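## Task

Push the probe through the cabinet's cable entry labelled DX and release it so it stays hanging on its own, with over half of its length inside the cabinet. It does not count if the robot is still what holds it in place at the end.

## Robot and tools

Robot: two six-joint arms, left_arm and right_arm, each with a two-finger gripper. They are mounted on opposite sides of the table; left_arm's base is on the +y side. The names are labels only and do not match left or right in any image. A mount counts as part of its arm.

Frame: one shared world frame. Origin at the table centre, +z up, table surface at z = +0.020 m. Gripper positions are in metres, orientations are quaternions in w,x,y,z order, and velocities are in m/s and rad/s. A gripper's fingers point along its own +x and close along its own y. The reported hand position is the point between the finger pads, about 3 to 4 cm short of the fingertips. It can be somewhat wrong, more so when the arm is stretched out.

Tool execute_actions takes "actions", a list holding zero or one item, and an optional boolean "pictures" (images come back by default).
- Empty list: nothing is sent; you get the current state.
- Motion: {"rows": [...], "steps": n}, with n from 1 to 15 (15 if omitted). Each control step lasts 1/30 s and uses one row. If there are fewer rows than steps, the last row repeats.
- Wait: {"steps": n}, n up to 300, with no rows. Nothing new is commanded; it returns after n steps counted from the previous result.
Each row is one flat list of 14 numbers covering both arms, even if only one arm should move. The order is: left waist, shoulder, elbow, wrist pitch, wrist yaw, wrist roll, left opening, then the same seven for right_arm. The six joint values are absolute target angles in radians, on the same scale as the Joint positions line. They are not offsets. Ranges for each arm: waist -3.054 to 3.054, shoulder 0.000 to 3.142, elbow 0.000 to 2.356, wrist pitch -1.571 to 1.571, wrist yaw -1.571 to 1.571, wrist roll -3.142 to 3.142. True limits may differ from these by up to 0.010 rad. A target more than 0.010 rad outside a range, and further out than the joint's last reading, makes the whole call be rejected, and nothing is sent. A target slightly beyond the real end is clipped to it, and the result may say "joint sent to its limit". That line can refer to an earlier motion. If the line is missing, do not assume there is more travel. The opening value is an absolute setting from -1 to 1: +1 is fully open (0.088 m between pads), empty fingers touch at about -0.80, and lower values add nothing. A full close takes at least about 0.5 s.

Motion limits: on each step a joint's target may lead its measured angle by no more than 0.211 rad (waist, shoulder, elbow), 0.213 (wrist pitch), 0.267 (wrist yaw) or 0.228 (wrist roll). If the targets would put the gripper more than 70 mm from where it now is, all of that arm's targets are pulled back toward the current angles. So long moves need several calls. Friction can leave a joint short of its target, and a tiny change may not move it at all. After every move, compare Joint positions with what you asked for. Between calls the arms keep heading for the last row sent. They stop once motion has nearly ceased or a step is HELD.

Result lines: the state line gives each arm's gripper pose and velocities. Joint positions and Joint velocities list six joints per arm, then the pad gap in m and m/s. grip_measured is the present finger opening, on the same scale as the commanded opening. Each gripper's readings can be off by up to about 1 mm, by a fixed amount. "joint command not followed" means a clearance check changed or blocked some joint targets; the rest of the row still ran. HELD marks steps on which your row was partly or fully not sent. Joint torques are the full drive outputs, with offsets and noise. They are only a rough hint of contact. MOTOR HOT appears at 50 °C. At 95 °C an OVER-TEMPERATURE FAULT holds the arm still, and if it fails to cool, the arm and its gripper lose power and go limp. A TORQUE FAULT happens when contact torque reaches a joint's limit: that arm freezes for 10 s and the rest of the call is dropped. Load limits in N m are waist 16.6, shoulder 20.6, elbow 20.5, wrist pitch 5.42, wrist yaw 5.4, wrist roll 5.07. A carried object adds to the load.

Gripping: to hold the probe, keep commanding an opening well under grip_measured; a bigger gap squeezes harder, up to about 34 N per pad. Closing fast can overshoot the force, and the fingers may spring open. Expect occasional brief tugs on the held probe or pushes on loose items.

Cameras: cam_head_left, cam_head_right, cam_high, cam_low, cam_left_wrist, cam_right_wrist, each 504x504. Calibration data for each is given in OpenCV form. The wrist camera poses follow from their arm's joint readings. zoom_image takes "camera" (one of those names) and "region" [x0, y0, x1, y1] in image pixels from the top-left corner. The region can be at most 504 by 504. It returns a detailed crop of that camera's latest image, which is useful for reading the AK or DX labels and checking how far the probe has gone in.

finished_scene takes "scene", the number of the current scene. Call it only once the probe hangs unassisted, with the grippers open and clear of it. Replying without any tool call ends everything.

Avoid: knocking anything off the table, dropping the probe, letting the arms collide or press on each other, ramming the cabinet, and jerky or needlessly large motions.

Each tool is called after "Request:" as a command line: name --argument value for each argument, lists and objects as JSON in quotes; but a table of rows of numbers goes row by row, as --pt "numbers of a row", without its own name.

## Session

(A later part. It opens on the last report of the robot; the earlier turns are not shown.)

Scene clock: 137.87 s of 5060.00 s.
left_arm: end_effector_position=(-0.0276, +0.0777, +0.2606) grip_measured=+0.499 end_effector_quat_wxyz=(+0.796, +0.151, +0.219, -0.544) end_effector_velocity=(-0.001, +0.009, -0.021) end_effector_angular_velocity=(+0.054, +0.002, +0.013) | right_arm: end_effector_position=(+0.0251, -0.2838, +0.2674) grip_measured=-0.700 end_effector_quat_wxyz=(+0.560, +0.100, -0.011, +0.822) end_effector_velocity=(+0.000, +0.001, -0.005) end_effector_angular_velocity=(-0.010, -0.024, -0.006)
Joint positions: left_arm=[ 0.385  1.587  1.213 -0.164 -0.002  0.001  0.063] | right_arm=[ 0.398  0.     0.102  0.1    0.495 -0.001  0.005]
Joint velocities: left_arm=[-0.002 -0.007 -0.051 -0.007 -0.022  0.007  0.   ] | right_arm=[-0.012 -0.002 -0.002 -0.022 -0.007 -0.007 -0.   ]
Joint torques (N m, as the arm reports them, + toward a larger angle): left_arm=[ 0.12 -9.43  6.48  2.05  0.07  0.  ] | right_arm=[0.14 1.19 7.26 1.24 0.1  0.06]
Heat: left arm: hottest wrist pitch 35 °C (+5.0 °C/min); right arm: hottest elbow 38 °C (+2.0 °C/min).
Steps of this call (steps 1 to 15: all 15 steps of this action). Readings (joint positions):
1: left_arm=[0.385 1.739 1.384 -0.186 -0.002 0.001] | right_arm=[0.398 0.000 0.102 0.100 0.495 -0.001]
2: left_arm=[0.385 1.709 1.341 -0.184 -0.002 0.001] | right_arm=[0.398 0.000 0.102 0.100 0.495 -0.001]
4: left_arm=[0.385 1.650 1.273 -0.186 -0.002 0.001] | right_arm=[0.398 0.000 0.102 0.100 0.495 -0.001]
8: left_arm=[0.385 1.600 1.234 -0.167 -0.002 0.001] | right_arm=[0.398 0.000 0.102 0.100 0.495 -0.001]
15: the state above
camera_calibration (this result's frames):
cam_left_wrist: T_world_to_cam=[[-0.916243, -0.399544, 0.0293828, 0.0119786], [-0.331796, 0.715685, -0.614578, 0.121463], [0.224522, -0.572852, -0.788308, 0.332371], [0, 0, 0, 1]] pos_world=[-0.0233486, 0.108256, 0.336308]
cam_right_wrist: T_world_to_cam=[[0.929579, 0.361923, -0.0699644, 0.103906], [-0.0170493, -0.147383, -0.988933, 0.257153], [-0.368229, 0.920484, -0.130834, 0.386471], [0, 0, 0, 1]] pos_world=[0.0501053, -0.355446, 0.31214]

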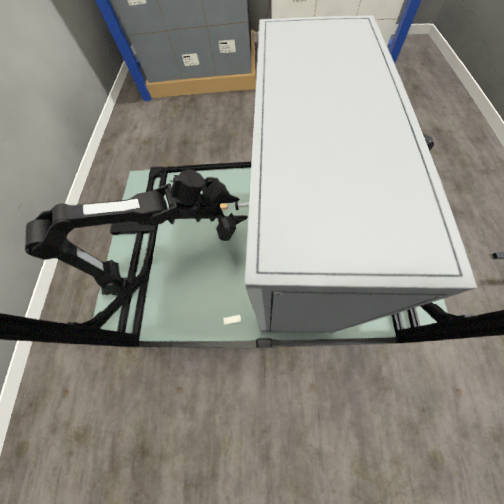

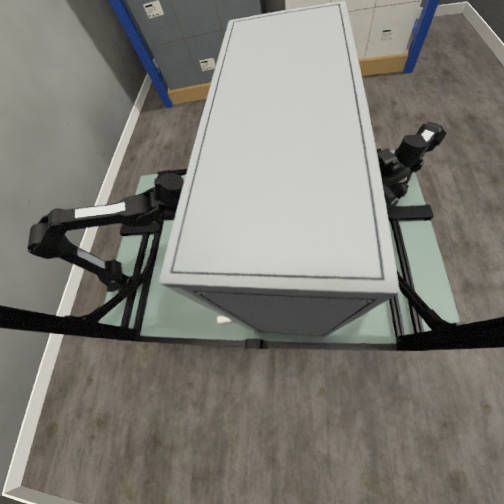

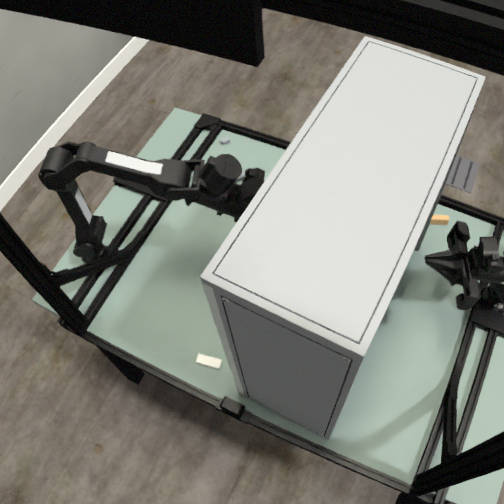

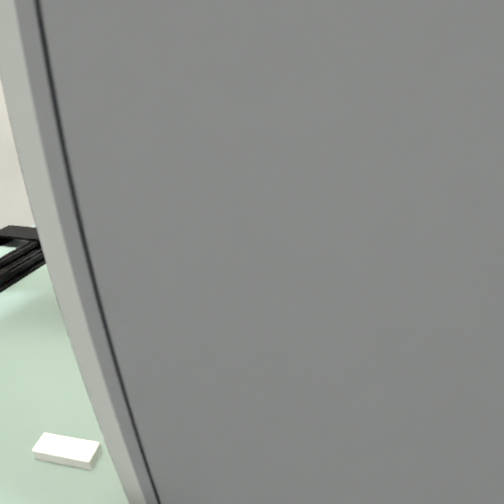

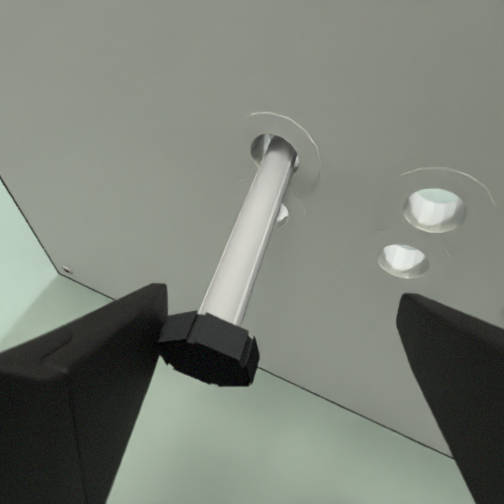

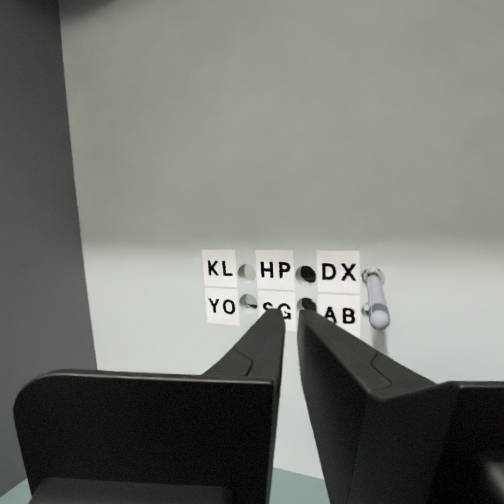

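Head is between the fingers; grip it and push.

Request:
execute_actions --actions '[{"rows":[[0.425,1.585,1.21,-0.16,0,0,-0.55,0.4,0,0.1,0.1,0.5,0,-0.7]]}]'

Request:
execute_actions --actions '[{"rows":[[0.418,1.62,1.245,-0.17,0,0,-0.55,0.4,0,0.1,0.1,0.5,0,-0.7],[0.41,1.65,1.275,-0.18,0,0,-0.55,0.4,0,0.1,0.1,0.5,0,-0.7],[0.403,1.684,1.31,-0.19,0,0,-0.55,0.4,0,0.1,0.1,0.5,0,-0.7],[0.396,1.72,1.35,-0.2,0,0,-0.55,0.4,0,0.1,0.1,0.5,0,-0.7]]}]'

Request:
execute_actions --actions '[{"rows":[[0.4,1.71,1.34,-0.2,0,0,0.7,0.4,0,0.1,0.1,0.5,0,-0.7]]}]' --pictures false

Request:
execute_actions --actions '[{"rows":[[0.41,1.45,1.08,-0.16,0,0,0.7,0.4,0,0.1,0.1,0.5,0,-0.7]]}]'

Scene clock: 151.10 s of 5060.00 s.
left_arm: end_effector_position=(-0.0131, +0.0843, +0.2610) grip_measured=-0.325 end_effector_quat_wxyz=(+0.805, +0.146, +0.221, -0.531) end_effector_velocity=(-0.003, +0.000, -0.001) end_effector_angular_velocity=(+0.006, +0.005, +0.003) | right_arm: end_effector_position=(+0.0251, -0.2838, +0.2674) grip_measured=-0.700 end_effector_quat_wxyz=(+0.560, +0.100, -0.011, +0.822) end_effector_velocity=(+0.002, +0.000, +0.001) end_effector_angular_velocity=(+0.011, -0.014, -0.013)
Joint positions: left_arm=[ 0.42   1.584  1.209 -0.162  0.     0.001  0.023] | right_arm=[ 0.398  0.     0.102  0.1    0.495 -0.001  0.005]
Joint velocities: left_arm=[-0.007 -0.002 -0.002 -0.007 -0.007 -0.007 -0.   ] | right_arm=[-0.002 -0.002 -0.002  0.007  0.007 -0.022 -0.   ]
Joint torques (N m, as the arm reports them, + toward a larger angle): left_arm=[ 0.51 -7.54  7.4   1.93 -0.02  0.  ] | right_arm=[0.11 1.18 7.3  1.24 0.11 0.06]
Heat: left arm: hottest wrist pitch 35 °C (+4.1 °C/min); right arm: hottest elbow 38 °C (+1.0 °C/min).
Steps of this call (steps 1 to 15: the robot went on to your last target; steps 16 to 90: nothing new was sent; then 9.73 s passed at rest; steps 91 to 105: all 15 steps of this action). Readings (joint positions):
91: left_arm=[0.387 1.584 1.209 -0.163 -0.000 0.001] | right_arm=[0.398 0.000 0.102 0.100 0.495 -0.001]
92: left_arm=[0.393 1.584 1.209 -0.163 0.000 0.001] | right_arm=[0.398 0.000 0.102 0.100 0.495 -0.001]
94: left_arm=[0.406 1.584 1.209 -0.163 0.000 0.001] | right_arm=[0.398 0.000 0.102 0.100 0.495 -0.001]
98: left_arm=[0.420 1.584 1.209 -0.162 0.000 0.001] | right_arm=[0.398 0.000 0.102 0.100 0.495 -0.001]
105: the state above
camera_calibration (this result's frames):
cam_left_wrist: T_world_to_cam=[[-0.902496, -0.429608, 0.0306287, 0.0302043], [-0.355521, 0.702939, -0.616021, 0.122926], [0.243117, -0.566846, -0.787134, 0.332609], [0, 0, 0, 1]] pos_world=[-0.00990087, 0.115104, 0.336608]
cam_right_wrist: T_world_to_cam=[[0.929579, 0.361923, -0.0699644, 0.103906], [-0.0170493, -0.147383, -0.988933, 0.257153], [-0.368229, 0.920484, -0.130834, 0.386471], [0, 0, 0, 1]] pos_world=[0.0501053, -0.355446, 0.31214]

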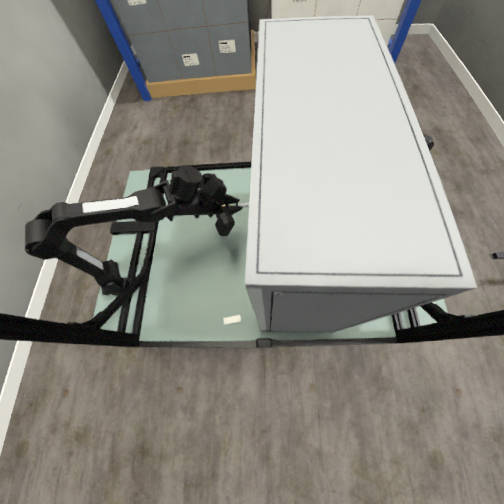

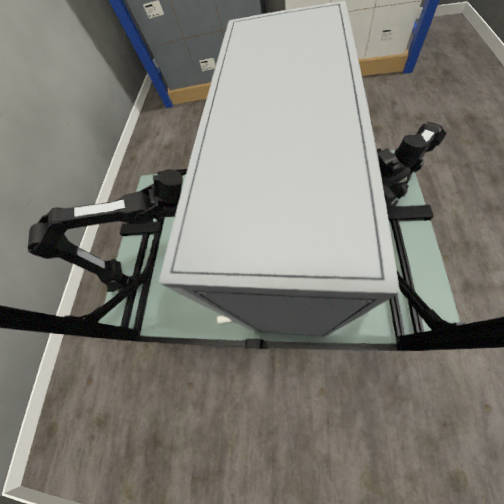

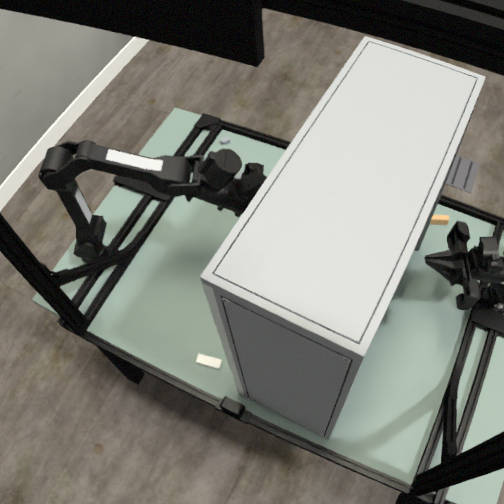

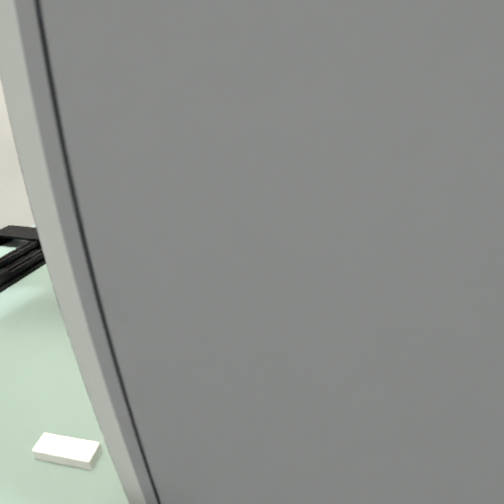

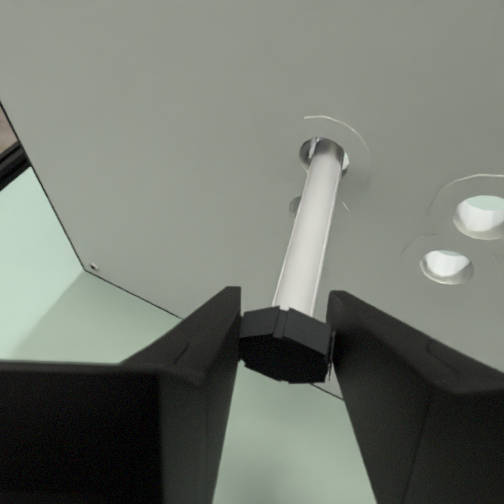

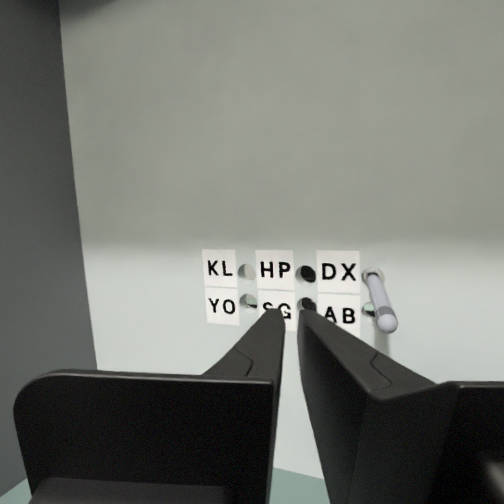

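Scene clock: 151.60 s of 5060.00 s.
left_arm: end_effector_position=(-0.0087, +0.0551, +0.2606) grip_measured=-0.325 end_effector_quat_wxyz=(+0.800, +0.152, +0.225, -0.535) end_effector_velocity=(+0.002, -0.006, -0.002) end_effector_angular_velocity=(+0.006, +0.005, +0.008) | right_arm: end_effector_position=(+0.0251, -0.2838, +0.2674) grip_measured=-0.700 end_effector_quat_wxyz=(+0.560, +0.100, -0.011, +0.822) end_effector_velocity=(-0.000, +0.001, -0.005) end_effector_angular_velocity=(-0.016, -0.011, +0.001)
Joint positions: left_arm=[ 0.404  1.697  1.339 -0.193 -0.002  0.001  0.023] | right_arm=[ 0.398  0.     0.102  0.1    0.495 -0.001  0.005]
Joint velocities: left_arm=[-0.002  0.027  0.027 -0.007 -0.007 -0.007 -0.   ] | right_arm=[-0.007 -0.002 -0.002 -0.022 -0.007  0.007 -0.   ]
Joint torques (N m, as the arm reports them, + toward a larger angle): left_arm=[-0.67 -6.1   8.26  1.24  0.08  0.  ] | right_arm=[0.13 1.21 7.26 1.23 0.11 0.06]
Heat: left arm: hottest wrist pitch 35 °C (+4.0 °C/min); right arm: hottest elbow 38 °C (+1.0 °C/min).
Steps of this call (steps 1 to 15: all 15 steps of this action). Readings (joint positions):
1: left_arm=[0.420 1.586 1.211 -0.162 0.000 0.001] | right_arm=[0.398 0.000 0.102 0.100 0.495 -0.001]
2: left_arm=[0.420 1.592 1.218 -0.166 0.001 0.001] | right_arm=[0.398 0.000 0.102 0.100 0.495 -0.001]
4: left_arm=[0.416 1.623 1.255 -0.177 0.001 0.001] | right_arm=[0.398 0.000 0.102 0.100 0.495 -0.001]
8: left_arm=[0.406 1.680 1.318 -0.185 -0.002 0.001] | right_arm=[0.398 0.000 0.102 0.100 0.495 -0.001]
15: the state above
camera_calibration (this result's frames):
cam_left_wrist: T_world_to_cam=[[-0.908195, -0.417562, 0.0287086, 0.0214875], [-0.34825, 0.71583, -0.605235, 0.141279], [0.232173, -0.559669, -0.795529, 0.316349], [0, 0, 0, 1]] pos_world=[-0.0047323, 0.0848913, 0.336555]
cam_right_wrist: T_world_to_cam=[[0.929579, 0.361923, -0.0699644, 0.103906], [-0.0170493, -0.147383, -0.988933, 0.257153], [-0.368229, 0.920484, -0.130834, 0.386471], [0, 0, 0, 1]] pos_world=[0.0501053, -0.355446, 0.31214]

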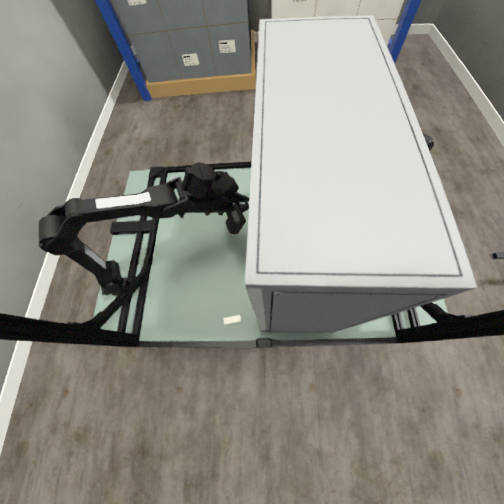

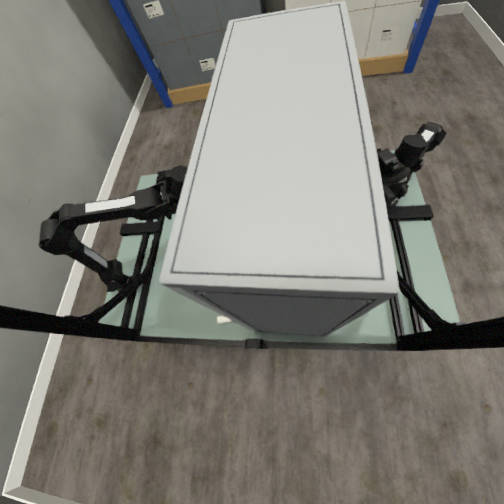

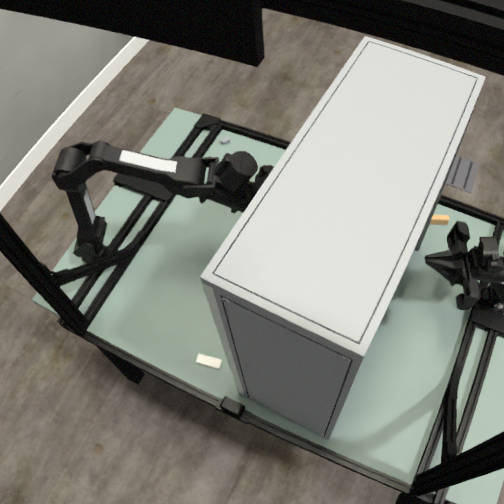

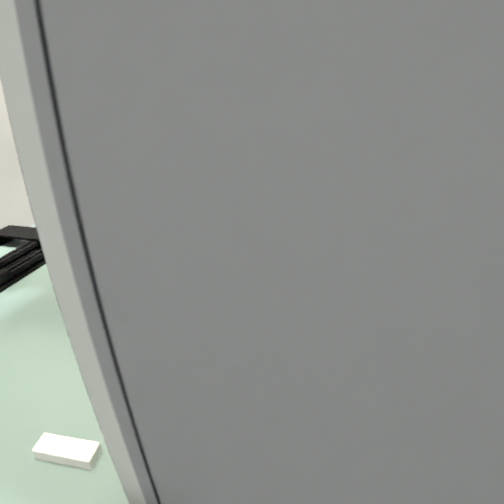

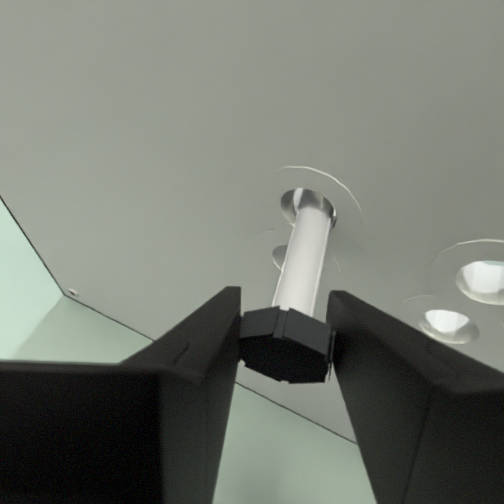

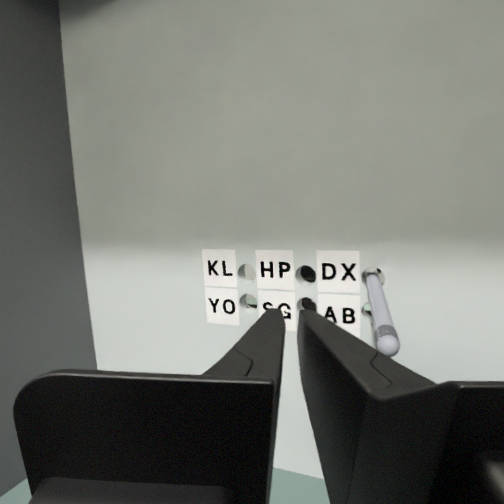

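Scene clock: 152.10 s of 5060.00 s.
left_arm: end_effector_position=(-0.0095, +0.0550, +0.2577) grip_measured=+0.679 end_effector_quat_wxyz=(+0.798, +0.155, +0.229, -0.535) end_effector_velocity=(+0.001, +0.004, -0.006) end_effector_angular_velocity=(+0.024, +0.012, +0.013) | right_arm: end_effector_position=(+0.0251, -0.2838, +0.2674) grip_measured=-0.700 end_effector_quat_wxyz=(+0.560, +0.100, -0.011, +0.822) end_effector_velocity=(-0.000, -0.000, -0.001) end_effector_angular_velocity=(+0.002, -0.010, +0.003)
Joint positions: left_arm=[ 0.403  1.701  1.34  -0.2   -0.002  0.001  0.072] | right_arm=[ 0.398  0.     0.102  0.1    0.495 -0.001  0.005]
Joint velocities: left_arm=[ 0.002 -0.002 -0.007 -0.022 -0.007 -0.007  0.008] | right_arm=[-0.002 -0.007 -0.002 -0.007 -0.007 -0.007 -0.   ]
Joint torques (N m, as the arm reports them, + toward a larger angle): left_arm=[-0.28 -7.42  7.4   1.71  0.07  0.  ] | right_arm=[0.13 1.18 7.27 1.24 0.1  0.06]
Heat: left arm: hottest wrist pitch 35 °C (+4.1 °C/min); right arm: hottest elbow 38 °C (+1.0 °C/min).
Steps of this call (steps 1 to 15: all 15 steps of this action). Readings (joint positions):
1: left_arm=[0.404 1.698 1.340 -0.193 -0.002 0.001] | right_arm=[0.398 0.000 0.102 0.100 0.495 -0.001]
2: left_arm=[0.404 1.698 1.340 -0.195 -0.002 0.001] | right_arm=[0.398 0.000 0.102 0.100 0.495 -0.001]
4: left_arm=[0.403 1.699 1.340 -0.199 -0.002 0.001] | right_arm=[0.398 0.000 0.102 0.100 0.495 -0.001]
8: left_arm=[0.403 1.701 1.340 -0.200 -0.002 0.001] | right_arm=[0.398 0.000 0.102 0.100 0.495 -0.001]
15: the state above

Scene clock: 152.60 s of 5060.00 s.
left_arm: end_effector_position=(-0.0305, +0.1103, +0.2600) grip_measured=+0.700 end_effector_quat_wxyz=(+0.802, +0.148, +0.220, -0.535) end_effector_velocity=(-0.006, +0.010, -0.027) end_effector_angular_velocity=(+0.057, +0.034, -0.005) | right_arm: end_effector_position=(+0.0251, -0.2838, +0.2674) grip_measured=-0.700 end_effector_quat_wxyz=(+0.560, +0.100, -0.011, +0.822) end_effector_velocity=(-0.003, -0.001, -0.002) end_effector_angular_velocity=(+0.001, -0.015, +0.018)
Joint positions: left_arm=[ 0.406  1.468  1.094 -0.164 -0.002  0.001  0.073] | right_arm=[ 0.398  0.     0.102  0.1    0.495 -0.001  0.005]
Joint velocities: left_arm=[-0.002 -0.007 -0.066 -0.007  0.007 -0.007  0.   ] | right_arm=[-0.002 -0.002 -0.002 -0.007 -0.022 -0.007 -0.   ]
Joint torques (N m, as the arm reports them, + toward a larger angle): left_arm=[ 0.39 -8.4   6.44  2.02  0.07  0.  ] | right_arm=[0.12 1.2  7.23 1.23 0.11 0.06]
Heat: left arm: hottest wrist pitch 35 °C (+4.0 °C/min); right arm: hottest elbow 38 °C (+1.0 °C/min).
Steps of this call (steps 1 to 15: all 15 steps of this action). Readings (joint positions):
1: left_arm=[0.403 1.681 1.315 -0.180 -0.002 0.001] | right_arm=[0.398 0.000 0.102 0.100 0.495 -0.001]
2: left_arm=[0.403 1.647 1.270 -0.179 -0.002 0.001] | right_arm=[0.398 0.000 0.102 0.100 0.495 -0.001]
4: left_arm=[0.403 1.568 1.183 -0.184 -0.002 0.001] | right_arm=[0.398 0.000 0.102 0.100 0.495 -0.001]
8: left_arm=[0.405 1.489 1.123 -0.166 -0.002 0.001] | right_arm=[0.398 0.000 0.102 0.100 0.495 -0.001]
15: the state above
camera_calibration (this result's frames):
cam_left_wrist: T_world_to_cam=[[-0.907681, -0.418626, 0.029459, 0.0246147], [-0.346289, 0.707482, -0.616079, 0.0976487], [0.237065, -0.569404, -0.787133, 0.350889], [0, 0, 0, 1]] pos_world=[-0.0270265, 0.141017, 0.33563]
cam_right_wrist: T_world_to_cam=[[0.929579, 0.361923, -0.0699644, 0.103906], [-0.0170493, -0.147383, -0.988933, 0.257153], [-0.368229, 0.920484, -0.130834, 0.386471], [0, 0, 0, 1]] pos_world=[0.0501053, -0.355446, 0.31214]

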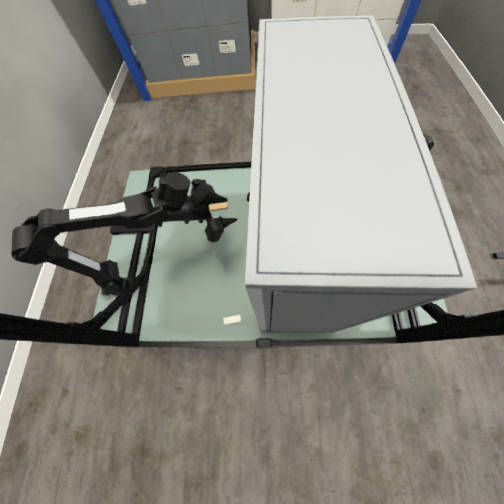

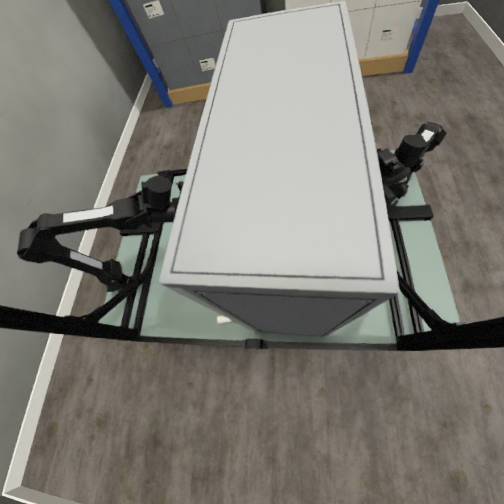

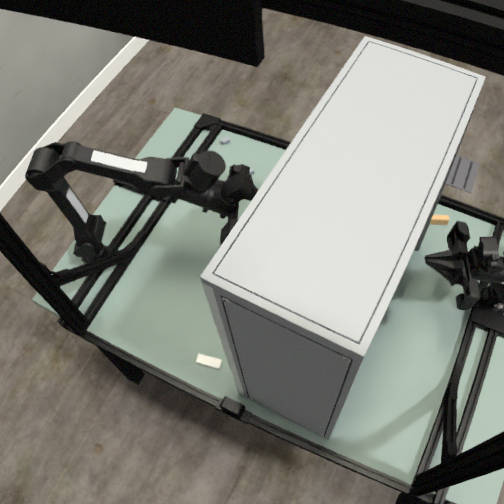

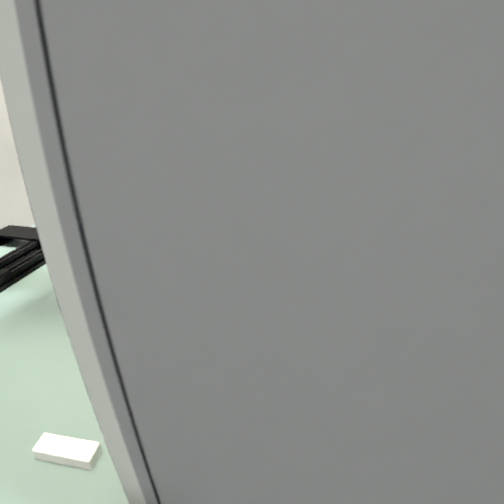

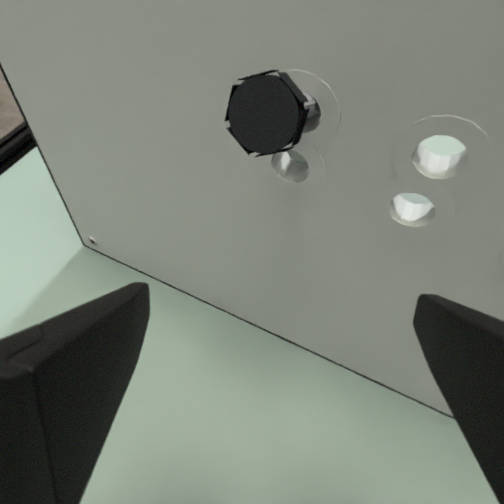

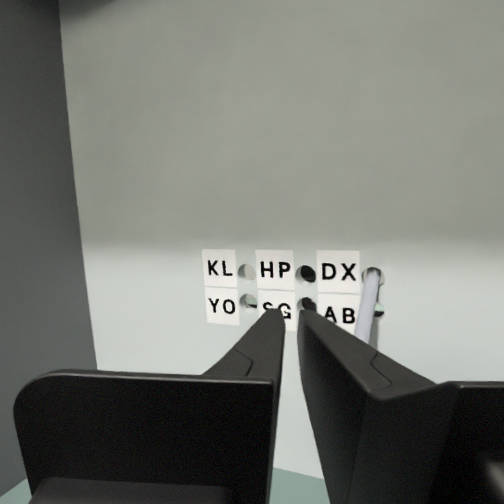

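Request:
execute_actions --actions '[]'

Request:
finished_scene --scene 2

Scene clock: 159.63 s of 5060.00 s.
left_arm: end_effector_position=(-0.0310, +0.1113, +0.2603) grip_measured=+0.700 end_effector_quat_wxyz=(+0.802, +0.148, +0.219, -0.535) end_effector_velocity=(+0.001, +0.004, -0.004) end_effector_angular_velocity=(+0.019, +0.011, +0.012) | right_arm: end_effector_position=(+0.0251, -0.2838, +0.2671) grip_measured=-0.700 end_effector_quat_wxyz=(+0.560, +0.100, -0.011, +0.822) end_effector_velocity=(-0.003, -0.001, -0.002) end_effector_angular_velocity=(+0.001, -0.015, +0.018)
Joint positions: left_arm=[ 0.406  1.463  1.09  -0.163 -0.002  0.001  0.073] | right_arm=[ 0.398  0.     0.101  0.1    0.495 -0.001  0.005]
Joint velocities: left_arm=[ 0.002 -0.002 -0.002 -0.022 -0.007 -0.007 -0.   ] | right_arm=[-0.002 -0.002 -0.002 -0.007 -0.022 -0.007 -0.   ]
Joint torques (N m, as the arm reports them, + toward a larger angle): left_arm=[ 0.4  -8.1   6.23  1.99  0.07  0.  ] | right_arm=[0.14 1.19 7.28 1.24 0.11 0.06]
Heat: left arm: hottest wrist pitch 35 °C (+3.0 °C/min); right arm: hottest elbow 38 °C (+1.0 °C/min).
Steps of this call (steps 1 to 15: the robot went on to your last target; steps 16 to 90: nothing new was sent; then 4.03 s passed at rest). Readings (joint positions):
1: left_arm=[0.406 1.468 1.092 -0.163 -0.002 0.001] | right_arm=[0.398 0.000 0.101 0.100 0.495 -0.001]
2: left_arm=[0.406 1.467 1.091 -0.163 -0.002 0.001] | right_arm=[0.398 0.000 0.101 0.100 0.495 -0.001]
4: left_arm=[0.406 1.466 1.090 -0.163 -0.002 0.001] | right_arm=[0.398 0.000 0.101 0.100 0.495 -0.001]
8: left_arm=[0.406 1.464 1.090 -0.163 -0.002 0.001] | right_arm=[0.398 0.000 0.101 0.100 0.495 -0.001]
90: the state above
All arms were judged still, so your last target was given up. Only a new action makes them travel on or press farther. Fingers that are still opening or closing keep moving.
camera_calibration (this result's frames):
cam_left_wrist: T_world_to_cam=[[-0.907698, -0.418585, 0.0295199, 0.0246312], [-0.345929, 0.706613, -0.617278, 0.0973391], [0.237524, -0.570513, -0.786191, 0.351663], [0, 0, 0, 1]] pos_world=[-0.0274983, 0.142158, 0.335833]
cam_right_wrist: T_world_to_cam=[[0.92962, 0.361889, -0.0695999, 0.103811], [-0.0164723, -0.147869, -0.98887, 0.256751], [-0.368152, 0.920419, -0.131501, 0.386543], [0, 0, 0, 1]] pos_world=[0.0500311, -0.355384, 0.31195]

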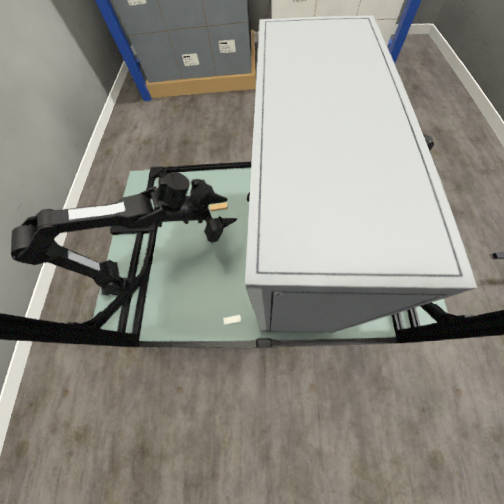

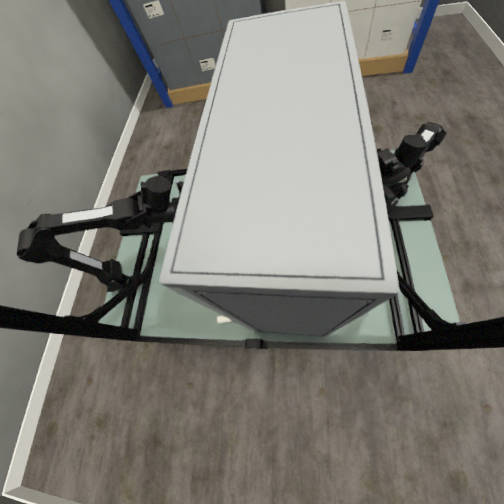

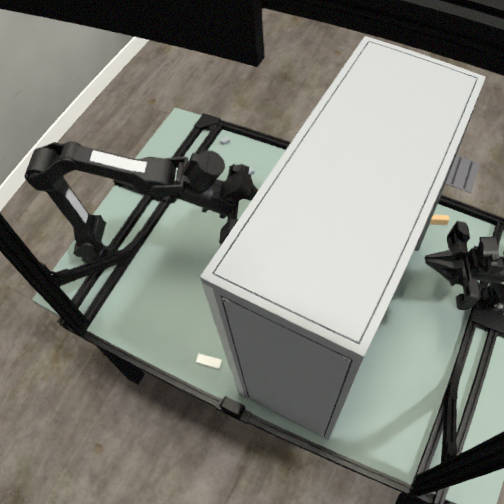

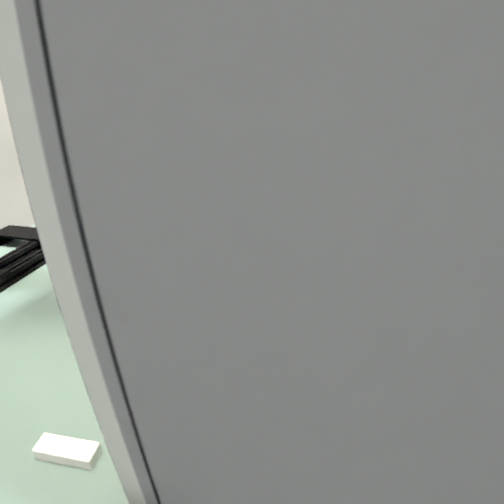

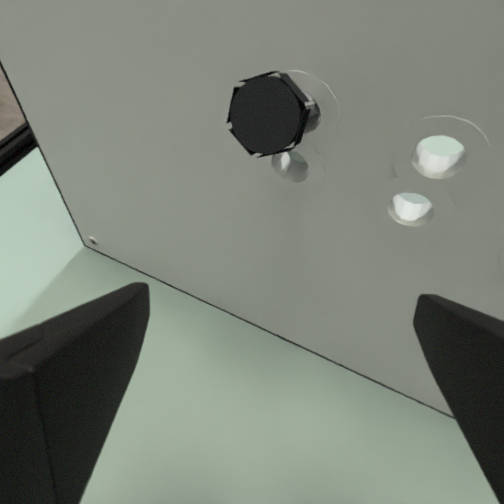

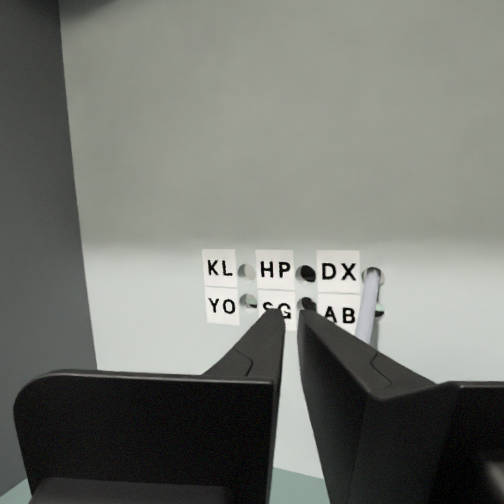

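The scene is finished: the task was done.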